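# Stack the 96-well plate from N1 onto the N2 plate

## Task

Lift the 96-well plate out of nest N1 and set it onto the plate already in nest N2 so that it is fully seated on it, with its A1 well directly above the lower plate's A1 well. The lower plate has to remain lying flat in N2. Finally open the gripper and move the hand away from the plates.

## Robot and tools

ROBOT AND FRAMES. There are two 6-joint arms, left_arm and right_arm, each ending in a parallel-finger gripper. Everything is reported in one scene frame. Its origin is on the table surface midway between the arms, +z is up, +x runs out across the table away from the arms, and left_arm sits on the +y side. The names left and right refer to the arms, not to sides of any image. Arm base (URDF root) poses: left_arm at (+0.014, +0.245, 0) m, quat_wxyz (+0.999, 0, 0, -0.034); right_arm at (-0.014, -0.352, 0) m, quat_wxyz (+1.000, 0, 0, +0.028). Looking from the arms, N1 is the left nest (toward +y) and N2 the right one (toward -y). Each plate has one clipped corner, and well A1 is at that corner, so match the clipped corners when stacking.

GRIPPER. The fingers point along the gripper's +z axis and close along its y axis. end_effector_position is the point between the finger pads, roughly 1 cm back from the fingertips.

execute_actions. Argument actions is a list holding zero or one entry; pictures (true/false) asks for camera images. An empty list sends nothing and returns the state plus pictures. An action entry is {"rows": [...], "steps": n}: rows has 1 to 15 rows, steps is 5 to 15 (default 15), each step being 1/30 s. Row k is applied on step k and the final row is repeated for any leftover steps. A wait entry is {"steps": n} with n up to 300; it returns once n steps have gone by since the previous result, with your reply time counted in. A refused call moves nothing.

ROW LAYOUT. Every row is one flat list of 14 numbers covering both arms, even if only one arm should move: left_arm waist, shoulder, elbow, wrist pitch, wrist yaw, wrist roll, opening, then the same seven for right_arm. The six joint numbers are absolute target angles in radians, in the same form as the Joint positions line, not offsets. Stated ranges per arm: waist -2.880..2.880, shoulder 0.000..3.142, elbow 0.000..3.019, wrist pitch -1.693..1.571, wrist yaw -1.571..1.571, wrist roll -2.094..2.094. The true ends may differ by up to 0.019 rad either way. A call is refused if any target exceeds an end by more than 0.019 rad and is also farther out than that joint's last reported angle. A target past the real end is clipped to the end, and the result may then print "joint sent to its limit" (possibly about an earlier, still-running action); missing that line does not prove there is more room. The opening is a unitless number from -1 (closed) to +1 (fully open).

MOTION LIMITS. Per control step each joint target is kept within a fixed distance of the measured angle: waist 0.264, shoulder 0.32, elbow 0.276, wrist pitch 0.33, wrist yaw 0.186, wrist roll 0.522 rad. If the targets would put the hand over 70 mm from where it is, all of that arm's targets are pulled back toward the current angles. Distant goals therefore take several actions. Very small commanded moves (a few mm) may not shift the hand. Arms keep heading to the last row while you think or wait, until they settle or a step is HELD; after that only a new action moves them further.

RESULTS. The state line gives each arm's end_effector_position (m) and end_effector_quat_wxyz in the scene frame; it can be off, more so at long reach. Joint positions and Joint velocities list, per arm, the six joints (rad, rad/s) then the finger-pad gap (m, m/s; 0.094 m is fully open). grip_measured is the finger opening on the command scale; each gripper has its own fixed error of up to about 1 mm. Joint torques are whole drive outputs in joint order with offsets, scale factors and noise, nonzero even in free air. "joint command not followed" means a clearance check altered or blocked joint targets on some steps; HELD marks steps where your row, or part of it, was not sent. Each result is captured 5 steps before its action ends; those remaining steps run during your reply. MOTOR HOT warns from 85 °C; at 100 °C that arm and its gripper go limp (OVER-TEMPERATURE FAULT) and anything held falls.

GRIPPING. Away from the extremes, the fingers go to where grip_measured would read the commanded number. To hold the plate, command about 0.03 below grip_measured for a firm grip, less for a lighter one. Pad force tops out around 50 to 62 N (lower on some grippers, and lower on parts thinner than about 2 mm); first contact can spike harder.

OTHER TOOLS. zoom_image: camera is one of cam_high (672x504), cam_left_wrist (504x504), cam_right_wrist (504x504); region is [x0, y0, x1, y1] in pixels from the top-left corner, at most 504 by 504. It magnifies that camera's latest image. read_manual: optional section, only "licences"; returns licence text and moves nothing. finished_scene: scene is the number of the current scene; it ends and grades that scene irreversibly and reports whether the goal held. Answering without any tool call ends the whole run.

AVOID. Dropping the plate from more than a few mm, knocking anything off the table, arms striking or pressing on each other, hard pushes or slams, and holding loads for long stretches (motor heat). Loose objects may occasionally be nudged by an outside push, so check positions before grasping and placing. Smooth, economical moves are preferred.

Each tool is called after ">>>" as name(argument=value, ...) on one line, values as JSON.

## Session

>>> execute_actions(actions=[])

Scene clock: 0.00 s of 13200.00 s.
left_arm: end_effector_position=(+0.1964, -0.2795, +0.3466) grip_measured=+1.000 end_effector_quat_wxyz=(+0.164, +0.323, +0.920, -0.152) | right_arm: end_effector_position=(+0.3159, -0.4479, +0.1577) grip_measured=+1.000 end_effector_quat_wxyz=(-0.259, -0.665, +0.699, +0.054)
Joint positions: left_arm=[-1.192  1.523  1.67  -1.272 -0.075 -0.567  0.094] | right_arm=[-0.177  1.552  1.183 -1.635  0.323 -1.569  0.094]
Joint velocities: left_arm=[-0.005 -0.015  0.007 -0.002  0.007  0.007  0.   ] | right_arm=[ 0.005 -0.005 -0.042  0.007  0.022 -0.037  0.   ]
Joint torques (N m, as the arm reports them, + toward a larger angle): no reading

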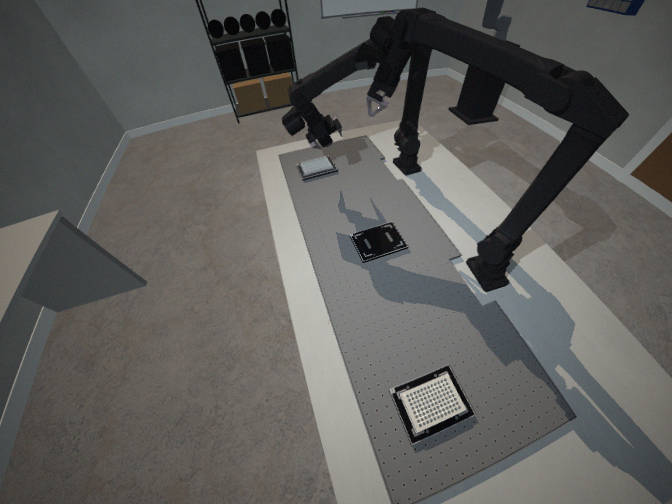

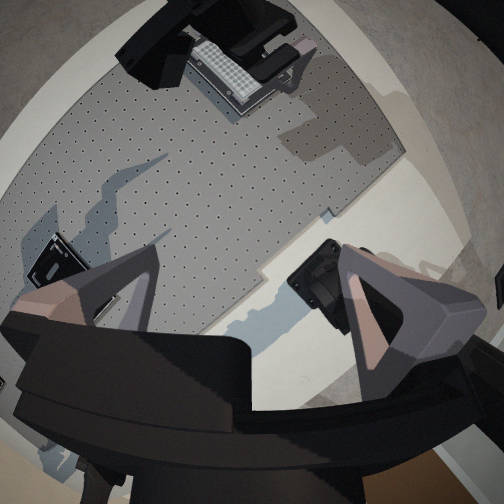

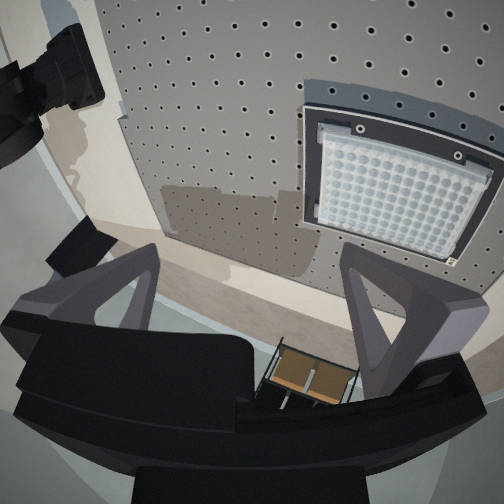

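>>> zoom_image(camera="cam_high", region=[370,350,500,460])

>>> zoom_image(camera="cam_right_wrist", region=[284,80,504,280])

>>> zoom_image(camera="cam_high", region=[270,130,450,280])

Region (370, 350, 500, 460) of cam_high's 672x504 image, scaled by 3.877, with more detail than that image has; it fills the top 426 rows of this view, and the rest is white.

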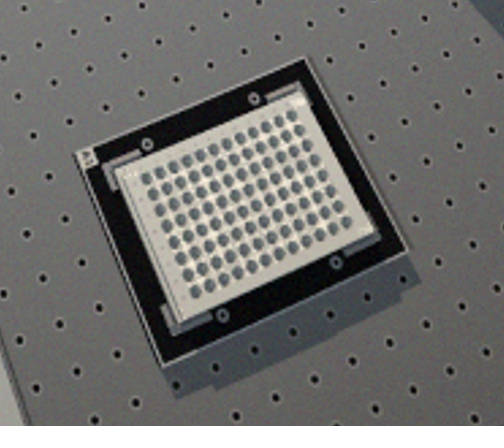

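Region (284, 80, 504, 280) of cam_right_wrist's 504x504 image, scaled by 2.291, with more detail than that image has; it fills the top 458 rows of this view, and the rest is white.

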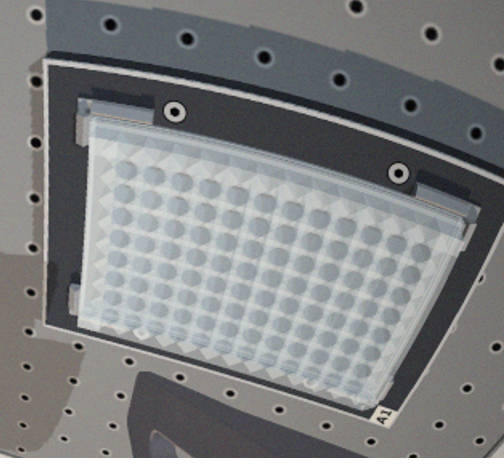

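Region (270, 130, 450, 280) of cam_high's 672x504 image, scaled by 2.800, with more detail than that image has.

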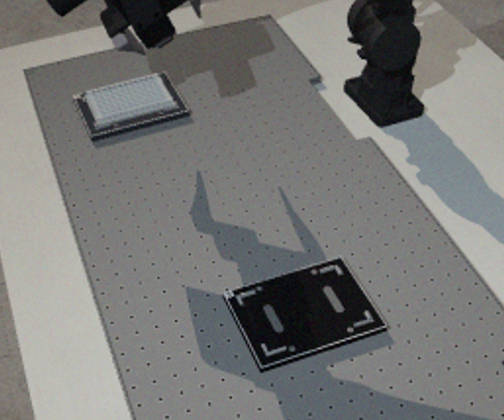

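>>> execute_actions(actions=[{"rows":[[0.747,1.448,1.5,-1.254,0,0.679,1,-0.488,1.552,1.25,-1.5,0,-0.432,1]]}])

>>> execute_actions(actions=[{"rows":[[0.747,1.448,1.131,-1.254,0,0.679,1,-0.488,1.448,1.131,-1.254,0,-0.432,1]]}])

>>> execute_actions(actions=[{"steps":45}], pictures=true)

Scene clock: 1.03 s of 13200.00 s.
left_arm: end_effector_position=(+0.3352, -0.1611, +0.2977) grip_measured=+1.000 end_effector_quat_wxyz=(+0.153, +0.400, +0.901, -0.077) | right_arm: end_effector_position=(+0.3191, -0.5316, +0.1483) grip_measured=+1.000 end_effector_quat_wxyz=(-0.113, -0.116, +0.984, +0.073)
Joint positions: left_arm=[-0.836  1.475  1.514 -1.266 -0.007 -0.067  0.094] | right_arm=[-0.545  1.553  1.219 -1.506  0.009 -0.723  0.094]
Joint velocities: left_arm=[ 1.451 -0.015 -0.149 -0.002 -0.007  1.399  0.   ] | right_arm=[-0.151 -0.015  0.027  0.007  0.051  1.941  0.   ]
Joint torques (N m, as the arm reports them, + toward a larger angle): left_arm=[ -0.46 -12.01   8.74   0.78   0.     0.17] | right_arm=[  2.29 -12.74  11.65   0.21  -0.44   0.03]
Steps of this call (steps 1 to 21: nothing new was sent; steps 22 to 31: the first 10 steps of this action). Readings (joint positions):
22: left_arm=[-1.182 1.519 1.658 -1.268 -0.054 -0.525] | right_arm=[-0.193 1.552 1.183 -1.618 0.247 -1.507]
23: left_arm=[-1.167 1.507 1.634 -1.266 -0.036 -0.476] | right_arm=[-0.222 1.552 1.185 -1.589 0.163 -1.433]
25: left_arm=[-1.109 1.487 1.582 -1.266 -0.017 -0.377] | right_arm=[-0.319 1.553 1.191 -1.546 0.046 -1.279]
29: left_arm=[-0.936 1.475 1.527 -1.266 -0.007 -0.171] | right_arm=[-0.511 1.553 1.215 -1.508 0.009 -0.883]
31: the state above

Scene clock: 1.53 s of 13200.00 s.
left_arm: end_effector_position=(+0.4324, +0.1675, +0.1713) grip_measured=+1.000 end_effector_quat_wxyz=(+0.026, +0.323, +0.946, +0.006) | right_arm: end_effector_position=(+0.3497, -0.5184, +0.1403) grip_measured=+1.000 end_effector_quat_wxyz=(-0.017, -0.013, +1.000, +0.007)
Joint positions: left_arm=[-0.117  1.447  1.188 -1.257 -0.005  0.474  0.094] | right_arm=[-0.482  1.465  1.122 -1.265  0.002 -0.453  0.094]
Joint velocities: left_arm=[ 1.538  0.063 -0.637  0.007 -0.007  0.725  0.   ] | right_arm=[-0.005 -0.015 -0.027  0.022  0.007  0.037  0.   ]
Joint torques (N m, as the arm reports them, + toward a larger angle): left_arm=[ 0.44 -9.77  8.87  0.19  0.02  0.18] | right_arm=[ -2.7  -13.23   9.89   0.82  -0.15   0.08]
Steps of this call (steps 1 to 5: the last 5 steps of your previous action; steps 6 to 15: the first 10 steps of this action). Readings (joint positions):
6: left_arm=[-0.529 1.473 1.490 -1.261 -0.006 0.230] | right_arm=[-0.496 1.543 1.201 -1.453 0.002 -0.516]
7: left_arm=[-0.481 1.463 1.462 -1.257 -0.006 0.263] | right_arm=[-0.489 1.525 1.171 -1.374 0.002 -0.501]
9: left_arm=[-0.393 1.448 1.388 -1.257 -0.006 0.319] | right_arm=[-0.482 1.495 1.132 -1.300 0.002 -0.480]
13: left_arm=[-0.218 1.445 1.243 -1.257 -0.006 0.424] | right_arm=[-0.482 1.468 1.122 -1.268 0.002 -0.458]
15: the state above

Scene clock: 3.03 s of 13200.00 s.
left_arm: end_effector_position=(+0.3303, +0.4997, +0.1482) grip_measured=+1.000 end_effector_quat_wxyz=(-0.004, -0.007, +1.000, -0.001) | right_arm: end_effector_position=(+0.3500, -0.5186, +0.1403) grip_measured=+1.000 end_effector_quat_wxyz=(-0.016, -0.009, +1.000, +0.007)
Joint positions: left_arm=[ 0.746  1.454  1.133 -1.257 -0.002  0.664  0.094] | right_arm=[-0.482  1.465  1.122 -1.264  0.002 -0.443  0.094]
Joint velocities: left_arm=[-0.015  0.005  0.012 -0.002  0.007 -0.037  0.   ] | right_arm=[-0.015 -0.024  0.007 -0.007 -0.007  0.022  0.   ]
Joint torques (N m, as the arm reports them, + toward a larger angle): left_arm=[-0.57 -9.84  7.35  0.06  0.06  0.22] | right_arm=[ -2.57 -13.01   9.9    0.78  -0.14   0.11]
Kept back: nothing.
Steps of this call (steps 1 to 5: the last 5 steps of your previous action; steps 6 to 45: the robot went on to your last target). Readings (joint positions):
1: left_arm=[-0.062 1.449 1.168 -1.257 -0.005 0.496] | right_arm=[-0.482 1.465 1.122 -1.264 0.002 -0.451]
2: left_arm=[-0.005 1.451 1.153 -1.257 -0.004 0.516] | right_arm=[-0.482 1.465 1.122 -1.264 0.002 -0.450]
4: left_arm=[0.117 1.454 1.138 -1.257 -0.004 0.550] | right_arm=[-0.482 1.465 1.122 -1.264 0.002 -0.447]
8: left_arm=[0.370 1.454 1.134 -1.257 -0.004 0.595] | right_arm=[-0.482 1.465 1.122 -1.264 0.002 -0.445]
45: the state above
All arms were judged still, so your last target was given up. Only a new action makes them travel on or press farther. Fingers that are still opening or closing keep moving.

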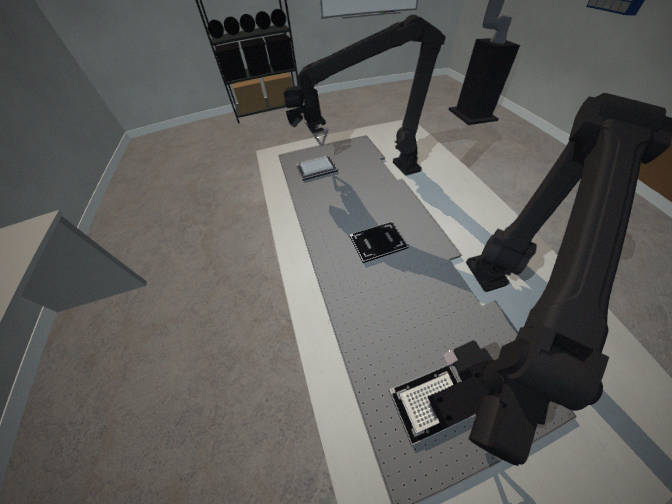

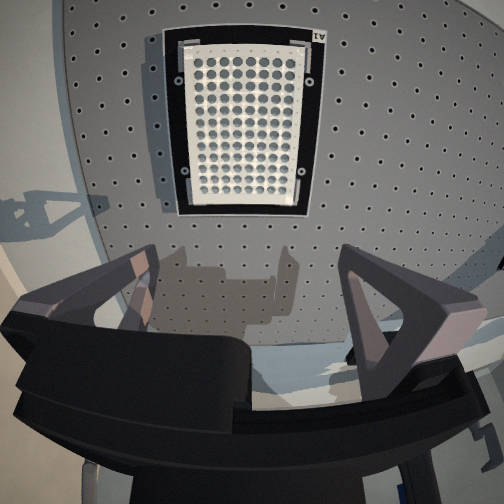

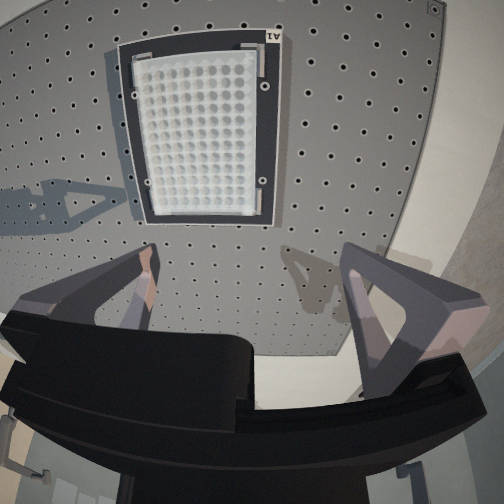

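>>> zoom_image(camera="cam_left_wrist", region=[150,20,350,230])

>>> zoom_image(camera="cam_right_wrist", region=[100,20,300,235])

Region (150, 20, 350, 230) of cam_left_wrist's 504x504 image, scaled by 2.400, with more detail than that image has; it fills the left 480 columns of this view, and the rest is white.

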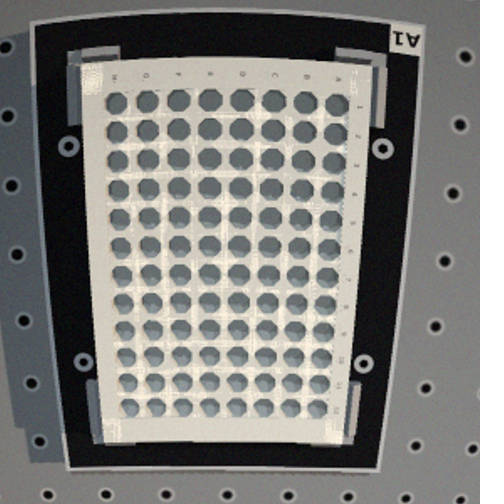

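Region (100, 20, 300, 235) of cam_right_wrist's 504x504 image, scaled by 2.344, with more detail than that image has; it fills the left 469 columns of this view, and the rest is white.

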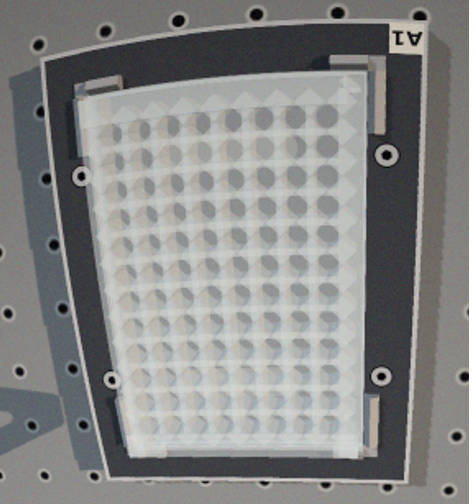

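>>> execute_actions(actions=[{"rows":[[0.73,1.49,1.125,-1.2,0,0.64,1,-0.45,1.48,1.11,-1.22,0,-0.4,1],[0.73,1.49,1.125,-1.2,0,0.64,1,-0.45,1.48,1.11,-1.22,0,-0.4,1],[0.71,1.55,1.115,-1.13,0,0.64,1,-0.41,1.5,1.09,-1.16,0,-0.35,1],[0.71,1.55,1.115,-1.13,0,0.64,1,-0.41,1.5,1.09,-1.16,0,-0.35,1],[0.697,1.615,1.101,-1.045,0,0.629,1,-0.373,1.535,1.07,-1.085,0,-0.31,1]]}])

>>> execute_actions(actions=[{"steps":15}], pictures=true)

>>> zoom_image(camera="cam_right_wrist", region=[110,20,390,300])

Scene clock: 3.83 s of 13200.00 s.
left_arm: end_effector_position=(+0.3690, +0.5058, +0.0750) grip_measured=+1.000 end_effector_quat_wxyz=(-0.000, +0.007, +1.000, +0.001) | right_arm: end_effector_position=(+0.3844, -0.4793, +0.0977) grip_measured=+1.000 end_effector_quat_wxyz=(+0.007, -0.019, +1.000, -0.003)
Joint positions: left_arm=[ 0.701  1.613  1.107 -1.063 -0.002  0.648  0.094] | right_arm=[-0.363  1.524  1.067 -1.099  0.001 -0.345  0.094]
Joint velocities: left_arm=[-0.103  0.484 -0.217  0.071 -0.022 -0.081  0.   ] | right_arm=[ 0.181  0.22  -0.09   0.085 -0.022  0.183  0.   ]
Joint torques (N m, as the arm reports them, + toward a larger angle): left_arm=[ -0.62 -13.12   7.43   0.37   0.05  -0.12] | right_arm=[ -4.02 -12.34   9.53   0.74  -0.06   0.15]
Steps of this call (steps 1 to 14: nothing new was sent; steps 15 to 24: the first 10 steps of this action). Readings (joint positions):
15: left_arm=[0.745 1.455 1.132 -1.250 -0.002 0.662] | right_arm=[-0.481 1.465 1.119 -1.256 0.002 -0.438]
16: left_arm=[0.744 1.456 1.131 -1.239 -0.002 0.661] | right_arm=[-0.477 1.465 1.116 -1.246 0.002 -0.432]
18: left_arm=[0.738 1.474 1.127 -1.192 -0.002 0.659] | right_arm=[-0.458 1.467 1.102 -1.203 0.002 -0.407]
22: left_arm=[0.710 1.570 1.119 -1.077 -0.002 0.650] | right_arm=[-0.386 1.503 1.074 -1.109 0.002 -0.357]
24: the state above

Scene clock: 4.33 s of 13200.00 s.
left_arm: end_effector_position=(+0.3630, +0.5001, +0.0662) grip_measured=+1.000 end_effector_quat_wxyz=(-0.009, +0.006, +1.000, -0.005) | right_arm: end_effector_position=(+0.3820, -0.4800, +0.0916) grip_measured=+1.000 end_effector_quat_wxyz=(+0.001, -0.006, +1.000, -0.001)
Joint positions: left_arm=[ 0.699  1.619  1.087 -1.061 -0.002  0.644  0.094] | right_arm=[-0.366  1.533  1.06  -1.095  0.001 -0.322  0.094]
Joint velocities: left_arm=[-0.015 -0.015  0.002 -0.007 -0.066 -0.007  0.   ] | right_arm=[-0.005 -0.005 -0.007  0.002 -0.081  0.11   0.   ]
Joint torques (N m, as the arm reports them, + toward a larger angle): left_arm=[ -0.84 -11.2    7.78   0.52   0.05  -0.12] | right_arm=[ -3.13 -12.34   9.54   0.98  -0.1    0.12]
Kept back: nothing.
Steps of this call (steps 1 to 5: the last 5 steps of your previous action; steps 6 to 15: the robot went on to your last target). Readings (joint positions):
1: left_arm=[0.699 1.627 1.100 -1.062 -0.002 0.647] | right_arm=[-0.359 1.530 1.064 -1.097 0.001 -0.340]
2: left_arm=[0.699 1.634 1.094 -1.062 -0.002 0.647] | right_arm=[-0.358 1.533 1.062 -1.096 0.001 -0.337]
4: left_arm=[0.699 1.637 1.087 -1.062 -0.002 0.646] | right_arm=[-0.361 1.533 1.060 -1.096 0.001 -0.331]
8: left_arm=[0.699 1.626 1.087 -1.061 -0.002 0.645] | right_arm=[-0.366 1.533 1.060 -1.095 0.001 -0.325]
15: the state above

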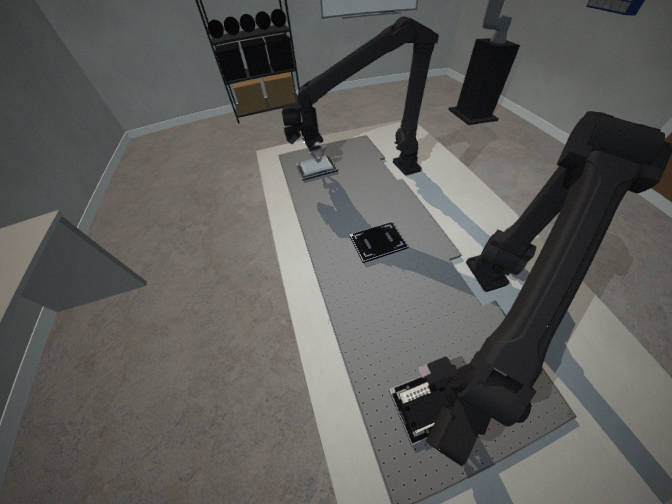

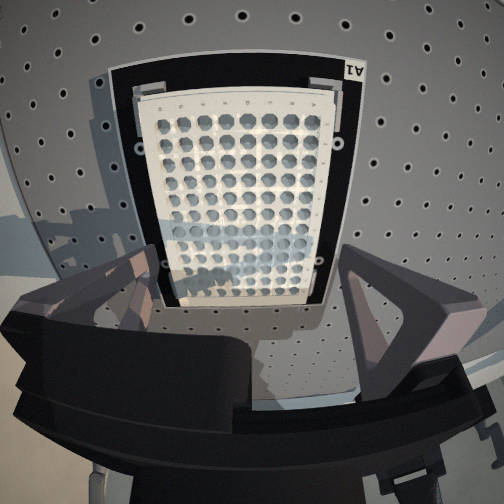

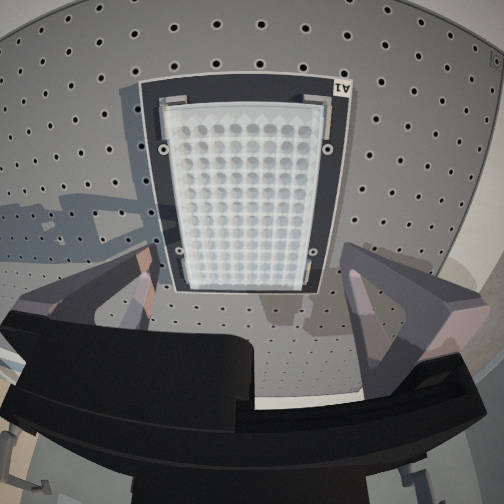

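Region (110, 20, 390, 300) of cam_right_wrist's 504x504 image, scaled by 1.800, with more detail than that image has.

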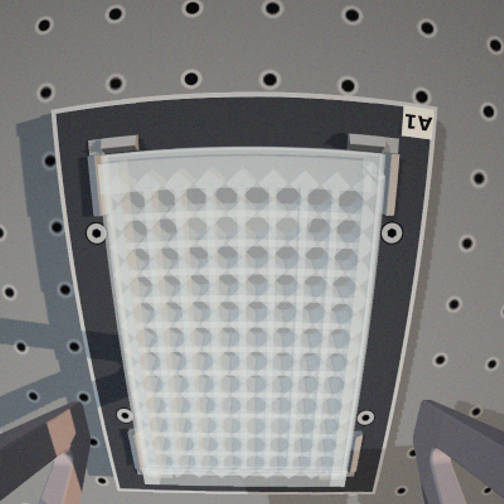

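>>> execute_actions(actions=[{"rows":[[0.706,1.63,1.09,-1.008,0,0.61,1,-0.373,1.535,1.07,-1.085,0,-0.31,1]]}])

>>> execute_actions(actions=[{"steps":10}], pictures=true)

Scene clock: 4.93 s of 13200.00 s.
left_arm: end_effector_position=(+0.3696, +0.5050, +0.0660) grip_measured=+1.000 end_effector_quat_wxyz=(+0.004, -0.002, +1.000, +0.005) | right_arm: end_effector_position=(+0.3820, -0.4800, +0.0916) grip_measured=+1.000 end_effector_quat_wxyz=(+0.001, -0.006, +1.000, -0.001)
Joint positions: left_arm=[ 0.699  1.619  1.087 -1.027 -0.002  0.627  0.094] | right_arm=[-0.366  1.533  1.06  -1.095  0.001 -0.321  0.094]
Joint velocities: left_arm=[-0.015 -0.005  0.002 -0.002 -0.051 -0.066  0.   ] | right_arm=[-0.005 -0.015 -0.002  0.002 -0.037  0.022  0.   ]
Joint torques (N m, as the arm reports them, + toward a larger angle): left_arm=[ -0.16 -10.06   7.07   0.7    0.05  -0.11] | right_arm=[ -3.   -12.51   9.47   0.94  -0.06   0.12]
Steps of this call (steps 1 to 8: the robot went on to your last target; steps 9 to 18: the first 10 steps of this action). Readings (joint positions):
9: left_arm=[0.699 1.619 1.087 -1.055 -0.002 0.641] | right_arm=[-0.366 1.533 1.060 -1.095 0.001 -0.321]
10: left_arm=[0.699 1.619 1.087 -1.045 -0.002 0.638] | right_arm=[-0.366 1.533 1.060 -1.095 0.001 -0.321]
12: left_arm=[0.699 1.619 1.087 -1.032 -0.002 0.633] | right_arm=[-0.366 1.533 1.060 -1.095 0.001 -0.321]
16: left_arm=[0.699 1.619 1.087 -1.027 -0.002 0.628] | right_arm=[-0.366 1.533 1.060 -1.095 0.001 -0.321]
18: the state above

Scene clock: 5.27 s of 13200.00 s.
left_arm: end_effector_position=(+0.3696, +0.5050, +0.0660) grip_measured=+1.000 end_effector_quat_wxyz=(+0.004, -0.003, +1.000, +0.005) | right_arm: end_effector_position=(+0.3820, -0.4800, +0.0916) grip_measured=+1.000 end_effector_quat_wxyz=(+0.001, -0.006, +1.000, -0.001)
Joint positions: left_arm=[ 0.699  1.619  1.087 -1.027 -0.002  0.625  0.094] | right_arm=[-0.366  1.533  1.06  -1.095  0.001 -0.321  0.094]
Joint velocities: left_arm=[-0.005 -0.005 -0.007  0.017  0.007 -0.066  0.   ] | right_arm=[-0.005 -0.015  0.012 -0.002  0.066 -0.037  0.   ]
Joint torques (N m, as the arm reports them, + toward a larger angle): left_arm=[ -0.19 -10.09   7.09   0.69   0.05  -0.11] | right_arm=[ -2.54 -12.45   9.46   0.88  -0.08   0.1 ]
Kept back: nothing.
Steps of this call (steps 1 to 5: the last 5 steps of your previous action; steps 6 to 10: the robot went on to your last target). Readings (joint positions):
1: left_arm=[0.699 1.619 1.087 -1.027 -0.002 0.627] | right_arm=[-0.366 1.533 1.060 -1.095 0.001 -0.321]
2: left_arm=[0.699 1.619 1.087 -1.027 -0.002 0.627] | right_arm=[-0.366 1.533 1.060 -1.095 0.001 -0.321]
4: left_arm=[0.699 1.619 1.087 -1.027 -0.002 0.626] | right_arm=[-0.366 1.533 1.060 -1.095 0.001 -0.321]
8: left_arm=[0.699 1.619 1.087 -1.027 -0.002 0.625] | right_arm=[-0.366 1.533 1.060 -1.095 0.001 -0.321]
10: the state above

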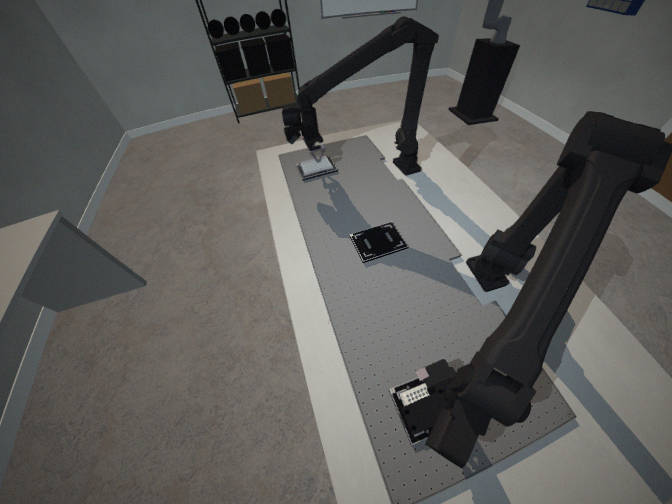

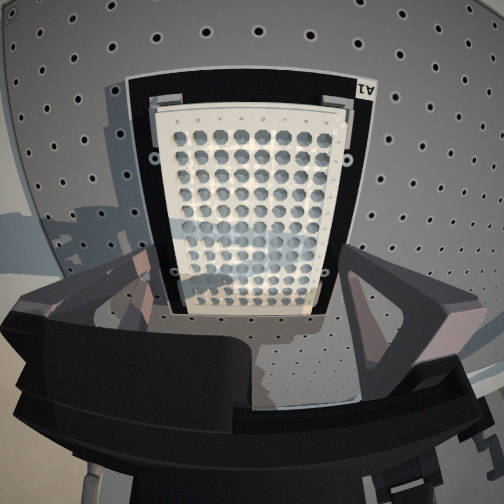

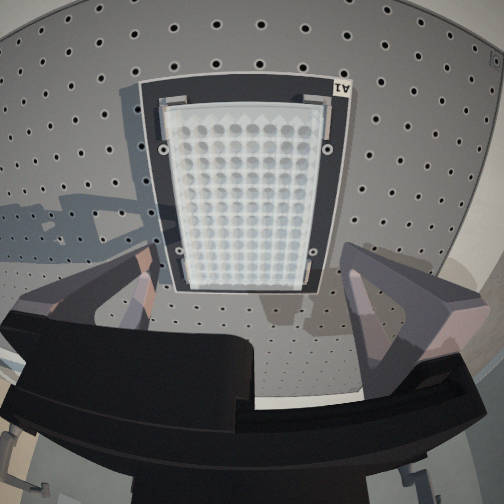

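>>> execute_actions(actions=[{"rows":[[0.706,1.655,1.064,-0.975,0,0.625,1,-0.373,1.535,1.07,-1.085,0,-0.31,1]]}])

>>> execute_actions(actions=[{"steps":8}], pictures=true)

Scene clock: 5.90 s of 13200.00 s.
left_arm: end_effector_position=(+0.3656, +0.5021, +0.0484) grip_measured=+1.000 end_effector_quat_wxyz=(-0.002, -0.003, +1.000, -0.000) | right_arm: end_effector_position=(+0.3820, -0.4800, +0.0916) grip_measured=+1.000 end_effector_quat_wxyz=(+0.001, -0.006, +1.000, -0.001)
Joint positions: left_arm=[ 0.699  1.642  1.063 -0.995 -0.002  0.625  0.094] | right_arm=[-0.366  1.533  1.06  -1.095  0.001 -0.321  0.094]
Joint velocities: left_arm=[-0.015 -0.005 -0.007 -0.002 -0.007  0.066  0.   ] | right_arm=[-0.015 -0.005 -0.012 -0.007  0.022 -0.007  0.   ]
Joint torques (N m, as the arm reports them, + toward a larger angle): left_arm=[ -0.12 -10.23   6.71   0.65   0.05   0.05] | right_arm=[ -2.92 -12.26   9.41   0.94  -0.08   0.1 ]
Steps of this call (steps 1 to 9: the robot went on to your last target; steps 10 to 19: the first 10 steps of this action). Readings (joint positions):
10: left_arm=[0.699 1.619 1.084 -1.020 -0.002 0.625] | right_arm=[-0.366 1.533 1.060 -1.095 0.001 -0.321]
11: left_arm=[0.699 1.620 1.080 -1.009 -0.002 0.625] | right_arm=[-0.366 1.533 1.060 -1.095 0.001 -0.321]
13: left_arm=[0.699 1.626 1.072 -0.998 -0.002 0.625] | right_arm=[-0.366 1.533 1.060 -1.095 0.001 -0.321]
17: left_arm=[0.699 1.640 1.064 -0.996 -0.002 0.625] | right_arm=[-0.366 1.533 1.060 -1.095 0.001 -0.321]
19: the state above

Scene clock: 6.17 s of 13200.00 s.
left_arm: end_effector_position=(+0.3659, +0.5023, +0.0484) grip_measured=+1.000 end_effector_quat_wxyz=(-0.002, -0.003, +1.000, +0.000) | right_arm: end_effector_position=(+0.3820, -0.4800, +0.0916) grip_measured=+1.000 end_effector_quat_wxyz=(+0.001, -0.005, +1.000, -0.001)
Joint positions: left_arm=[ 0.699  1.642  1.063 -0.994 -0.002  0.625  0.094] | right_arm=[-0.366  1.533  1.06  -1.095  0.001 -0.321  0.094]
Joint velocities: left_arm=[-0.005 -0.005 -0.007  0.007  0.022 -0.051  0.   ] | right_arm=[-0.005 -0.005  0.017  0.007 -0.007  0.037  0.   ]
Joint torques (N m, as the arm reports them, + toward a larger angle): left_arm=[ -0.11 -10.15   6.69   0.65   0.05   0.05] | right_arm=[ -2.8  -12.22   9.58   0.9   -0.06   0.11]
Kept back: nothing.
Steps of this call (steps 1 to 5: the last 5 steps of your previous action; steps 6 to 8: the robot went on to your last target). Readings (joint positions):
1: left_arm=[0.699 1.642 1.063 -0.995 -0.002 0.625] | right_arm=[-0.366 1.533 1.060 -1.095 0.001 -0.321]
2: left_arm=[0.699 1.642 1.063 -0.995 -0.002 0.625] | right_arm=[-0.366 1.533 1.060 -1.095 0.001 -0.321]
4: left_arm=[0.699 1.642 1.063 -0.994 -0.002 0.625] | right_arm=[-0.366 1.533 1.060 -1.095 0.001 -0.321]
8: the state above

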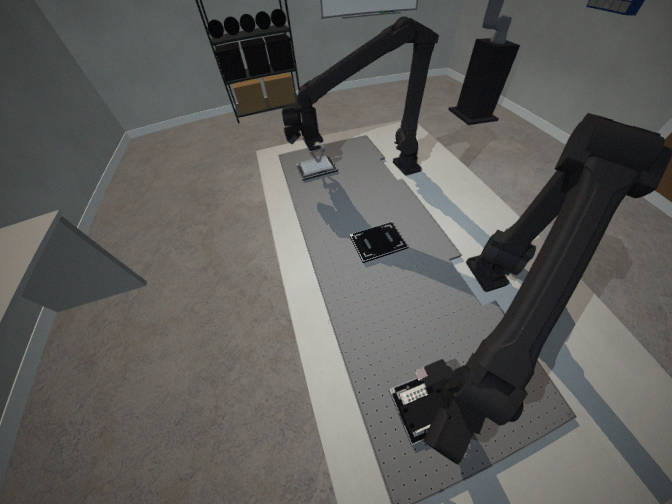

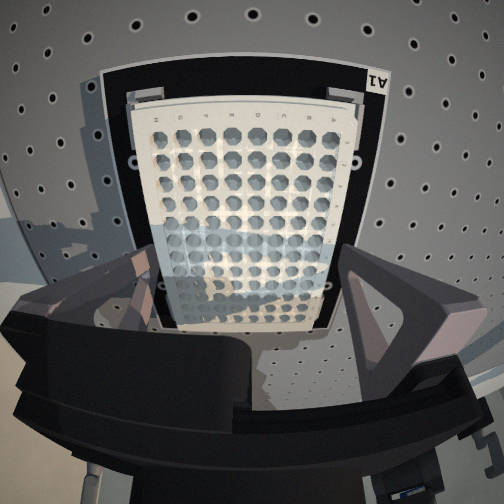

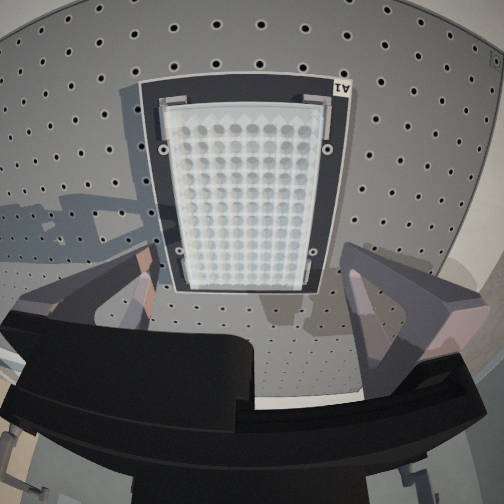

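>>> execute_actions(actions=[{"rows":[[0.706,1.677,1.064,-0.95,0,0.625,1,-0.373,1.535,1.07,-1.085,0,-0.31,1]]}], pictures=true)

>>> zoom_image(camera="cam_left_wrist", region=[100,160,400,340])

Scene clock: 6.67 s of 13200.00 s.
left_arm: end_effector_position=(+0.3704, +0.5056, +0.0435) grip_measured=+1.000 end_effector_quat_wxyz=(+0.004, -0.003, +1.000, +0.005) | right_arm: end_effector_position=(+0.3820, -0.4800, +0.0916) grip_measured=+1.000 end_effector_quat_wxyz=(+0.001, -0.005, +1.000, -0.001)
Joint positions: left_arm=[ 0.699  1.654  1.063 -0.968 -0.002  0.625  0.094] | right_arm=[-0.366  1.533  1.06  -1.095  0.001 -0.321  0.094]
Joint velocities: left_arm=[-0.005 -0.015 -0.007 -0.017 -0.022  0.022  0.   ] | right_arm=[-0.005 -0.005 -0.017 -0.007  0.037 -0.037  0.   ]
Joint torques (N m, as the arm reports them, + toward a larger angle): left_arm=[-0.26 -9.54  6.68  0.62  0.04  0.05] | right_arm=[ -2.81 -12.57   9.48   0.84  -0.04   0.11]
Steps of this call (steps 1 to 5: the robot went on to your last target; steps 6 to 15: the first 10 steps of this action). Readings (joint positions):
6: left_arm=[0.699 1.643 1.063 -0.990 -0.002 0.625] | right_arm=[-0.366 1.533 1.060 -1.095 0.001 -0.321]
7: left_arm=[0.699 1.645 1.063 -0.982 -0.002 0.625] | right_arm=[-0.366 1.533 1.060 -1.095 0.001 -0.321]
9: left_arm=[0.699 1.650 1.063 -0.972 -0.002 0.625] | right_arm=[-0.366 1.533 1.060 -1.095 0.001 -0.321]
13: left_arm=[0.699 1.654 1.063 -0.968 -0.002 0.625] | right_arm=[-0.366 1.533 1.060 -1.095 0.001 -0.321]
15: the state above

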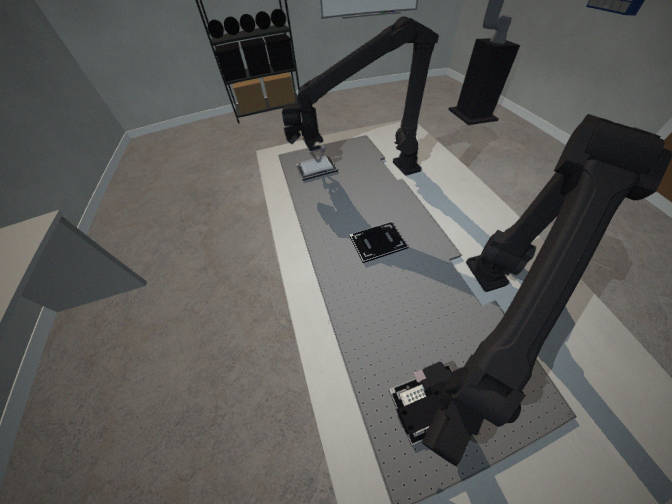

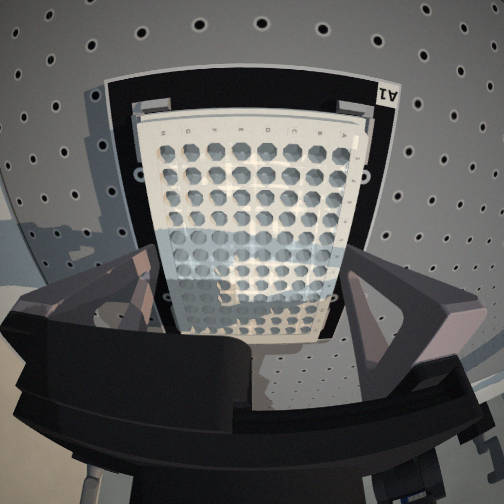

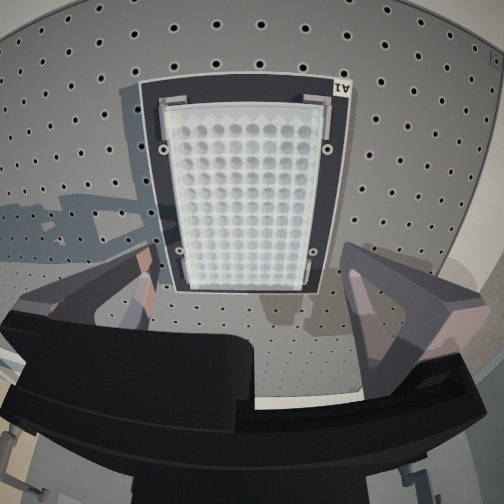

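Region (100, 160, 400, 340) of cam_left_wrist's 504x504 image, scaled by 1.680, with more detail than that image has; it fills the top 302 rows of this view, and the rest is white.

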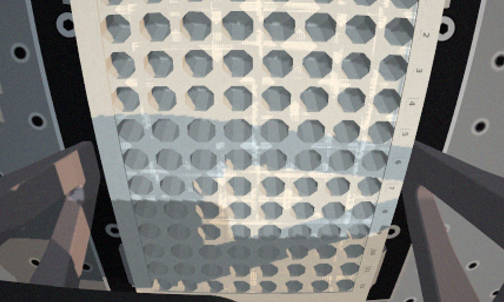

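>>> execute_actions(actions=[{"rows":[[0.706,1.665,1.051,-0.95,0,0.625,1,-0.373,1.535,1.07,-1.085,0,-0.31,1]]}])

>>> execute_actions(actions=[{"rows":[[0.7,1.655,1.06,-0.96,0,0.625,0.85,-0.373,1.535,1.07,-1.085,0,-0.31,1],[0.7,1.655,1.06,-0.96,0,0.625,0.8,-0.373,1.535,1.07,-1.085,0,-0.31,1],[0.7,1.655,1.06,-0.96,0,0.625,0.76,-0.373,1.535,1.07,-1.085,0,-0.31,1],[0.7,1.655,1.06,-0.96,0,0.625,0.7,-0.373,1.535,1.07,-1.085,0,-0.31,1]]}], pictures=true)

Scene clock: 7.17 s of 13200.00 s.
left_arm: end_effector_position=(+0.3704, +0.5056, +0.0435) grip_measured=+1.000 end_effector_quat_wxyz=(+0.004, -0.003, +1.000, +0.005) | right_arm: end_effector_position=(+0.3820, -0.4800, +0.0916) grip_measured=+1.000 end_effector_quat_wxyz=(+0.001, -0.005, +1.000, -0.001)
Joint positions: left_arm=[ 0.699  1.654  1.063 -0.968 -0.002  0.625  0.094] | right_arm=[-0.366  1.533  1.06  -1.095  0.001 -0.321  0.094]
Joint velocities: left_arm=[-0.005 -0.005  0.002 -0.012  0.007  0.139  0.   ] | right_arm=[-0.005 -0.005  0.007 -0.012  0.022  0.007  0.   ]
Joint torques (N m, as the arm reports them, + toward a larger angle): left_arm=[ -0.16 -10.4    5.75   0.62   0.05   0.05] | right_arm=[ -2.94 -12.47   9.37   0.85  -0.07   0.11]
Steps of this call (steps 1 to 5: the last 5 steps of your previous action; steps 6 to 15: the first 10 steps of this action). Readings (joint positions):
6: left_arm=[0.699 1.654 1.063 -0.968 -0.002 0.625] | right_arm=[-0.366 1.533 1.060 -1.095 0.001 -0.321]
7: left_arm=[0.699 1.654 1.063 -0.968 -0.002 0.625] | right_arm=[-0.366 1.533 1.060 -1.095 0.001 -0.321]
9: left_arm=[0.699 1.654 1.063 -0.968 -0.002 0.625] | right_arm=[-0.366 1.533 1.060 -1.095 0.001 -0.321]
13: left_arm=[0.699 1.654 1.063 -0.968 -0.002 0.625] | right_arm=[-0.366 1.533 1.060 -1.095 0.001 -0.321]
15: the state above

Scene clock: 7.67 s of 13200.00 s.
left_arm: end_effector_position=(+0.3706, +0.5045, +0.0438) grip_measured=+0.774 end_effector_quat_wxyz=(+0.005, -0.003, +1.000, +0.003) | right_arm: end_effector_position=(+0.3820, -0.4800, +0.0916) grip_measured=+1.000 end_effector_quat_wxyz=(+0.001, -0.005, +1.000, -0.001)
Joint positions: left_arm=[ 0.698  1.652  1.062 -0.968  0.001  0.625  0.083] | right_arm=[-0.366  1.533  1.06  -1.095  0.001 -0.321  0.094]
Joint velocities: left_arm=[-0.005 -0.005  0.002 -0.002 -0.11   0.007  0.   ] | right_arm=[-0.005 -0.005 -0.017 -0.007  0.007 -0.037  0.   ]
Joint torques (N m, as the arm reports them, + toward a larger angle): left_arm=[ -0.58 -11.     6.49   0.25  -0.11   0.05] | right_arm=[ -2.67 -12.55   9.44   0.86  -0.06   0.11]
Steps of this call (steps 1 to 5: the last 5 steps of your previous action; steps 6 to 15: the first 10 steps of this action). Readings (joint positions):
6: left_arm=[0.699 1.654 1.063 -0.968 -0.002 0.625] | right_arm=[-0.366 1.533 1.060 -1.095 0.001 -0.321]
7: left_arm=[0.699 1.653 1.063 -0.968 0.001 0.625] | right_arm=[-0.366 1.533 1.060 -1.095 0.001 -0.321]
9: left_arm=[0.698 1.652 1.062 -0.968 0.001 0.625] | right_arm=[-0.366 1.533 1.060 -1.095 0.001 -0.321]
13: left_arm=[0.698 1.652 1.062 -0.968 0.001 0.625] | right_arm=[-0.366 1.533 1.060 -1.095 0.001 -0.321]
15: the state above

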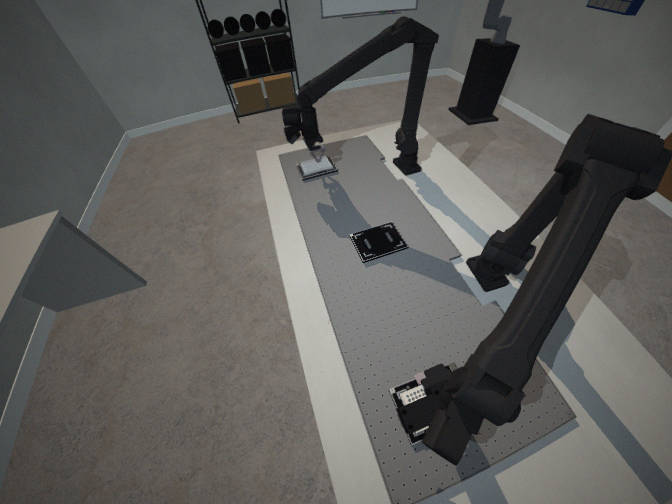

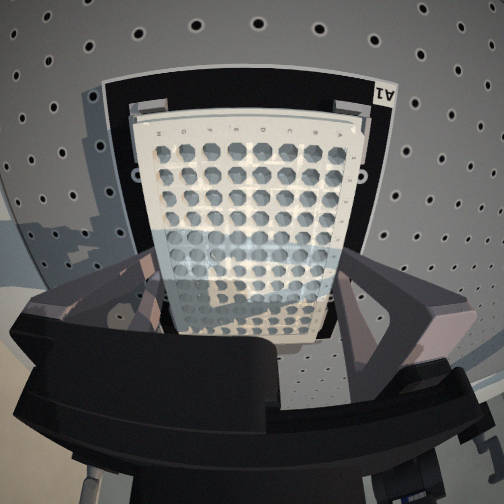

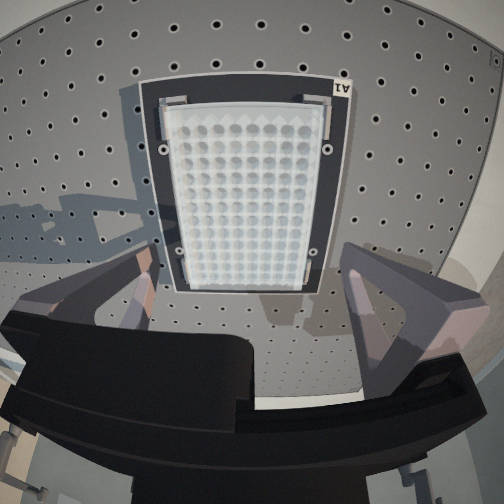

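>>> execute_actions(actions=[{"rows":[[0.7,1.63,1.085,-0.975,0,0.625,0.7,-0.373,1.535,1.07,-1.085,0,-0.31,1],[0.7,1.625,1.088,-0.98,0,0.625,0.7,-0.373,1.535,1.07,-1.085,0,-0.31,1],[0.7,1.62,1.092,-0.99,0,0.625,0.7,-0.373,1.535,1.07,-1.085,0,-0.31,1],[0.7,1.615,1.096,-1.0,0,0.625,0.7,-0.373,1.535,1.07,-1.085,0,-0.31,1],[0.7,1.61,1.1,-1.01,0,0.625,0.7,-0.373,1.535,1.07,-1.085,0,-0.31,1],[0.7,1.6,1.108,-1.025,0,0.625,0.7,-0.373,1.535,1.07,-1.085,0,-0.31,1],[0.7,1.59,1.116,-1.045,0,0.625,0.7,-0.373,1.535,1.07,-1.085,0,-0.31,1],[0.7,1.58,1.125,-1.07,0,0.625,0.7,-0.373,1.535,1.07,-1.085,0,-0.31,1],[0.7,1.57,1.15,-1.11,0,0.625,0.7,-0.373,1.535,1.07,-1.085,0,-0.31,1]]}], pictures=true)

Scene clock: 8.27 s of 13200.00 s.
left_arm: end_effector_position=(+0.3641, +0.4998, +0.0740) grip_measured=+0.774 end_effector_quat_wxyz=(-0.001, -0.003, +1.000, -0.002) | right_arm: end_effector_position=(+0.3820, -0.4800, +0.0916) grip_measured=+1.000 end_effector_quat_wxyz=(+0.001, -0.005, +1.000, -0.001)
Joint positions: left_arm=[ 0.698  1.6    1.088 -1.063  0.001  0.625  0.083] | right_arm=[-0.366  1.533  1.06  -1.095  0.001 -0.321  0.094]
Joint velocities: left_arm=[-0.005 -0.269  0.291 -0.54   0.007  0.007 -0.   ] | right_arm=[-0.005 -0.005 -0.032 -0.012  0.066 -0.022  0.   ]
Joint torques (N m, as the arm reports them, + toward a larger angle): left_arm=[ -0.55 -11.83  10.03  -0.31  -0.11   0.05] | right_arm=[ -2.81 -11.99   9.48   0.94  -0.06   0.12]
Steps of this call (steps 1 to 5: the last 5 steps of your previous action; steps 6 to 8: the robot went on to your last target; steps 9 to 18: the first 10 steps of this action). Readings (joint positions):
9: left_arm=[0.698 1.651 1.062 -0.968 0.001 0.625] | right_arm=[-0.366 1.533 1.060 -1.095 0.001 -0.321]
10: left_arm=[0.698 1.650 1.062 -0.968 0.001 0.625] | right_arm=[-0.366 1.533 1.060 -1.095 0.001 -0.321]
12: left_arm=[0.698 1.643 1.062 -0.971 0.001 0.625] | right_arm=[-0.366 1.533 1.060 -1.095 0.001 -0.321]
16: left_arm=[0.698 1.616 1.070 -1.017 0.001 0.625] | right_arm=[-0.366 1.533 1.060 -1.095 0.001 -0.321]
18: the state above

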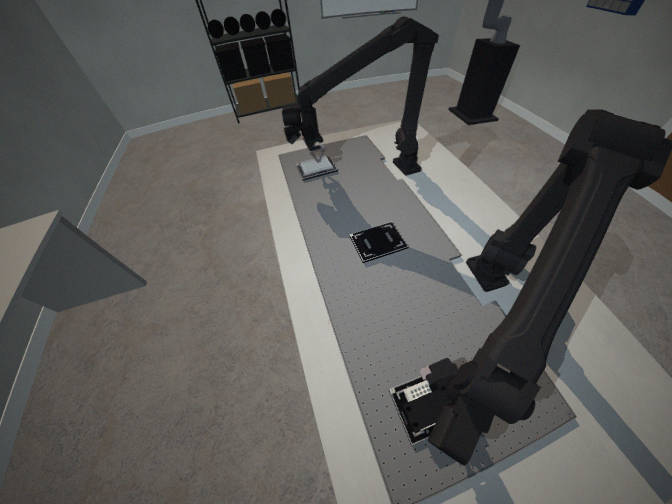

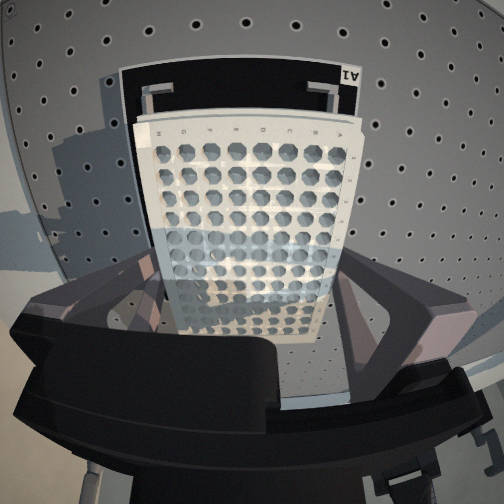

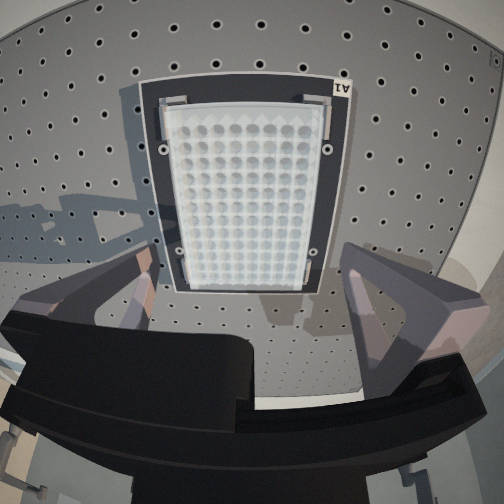

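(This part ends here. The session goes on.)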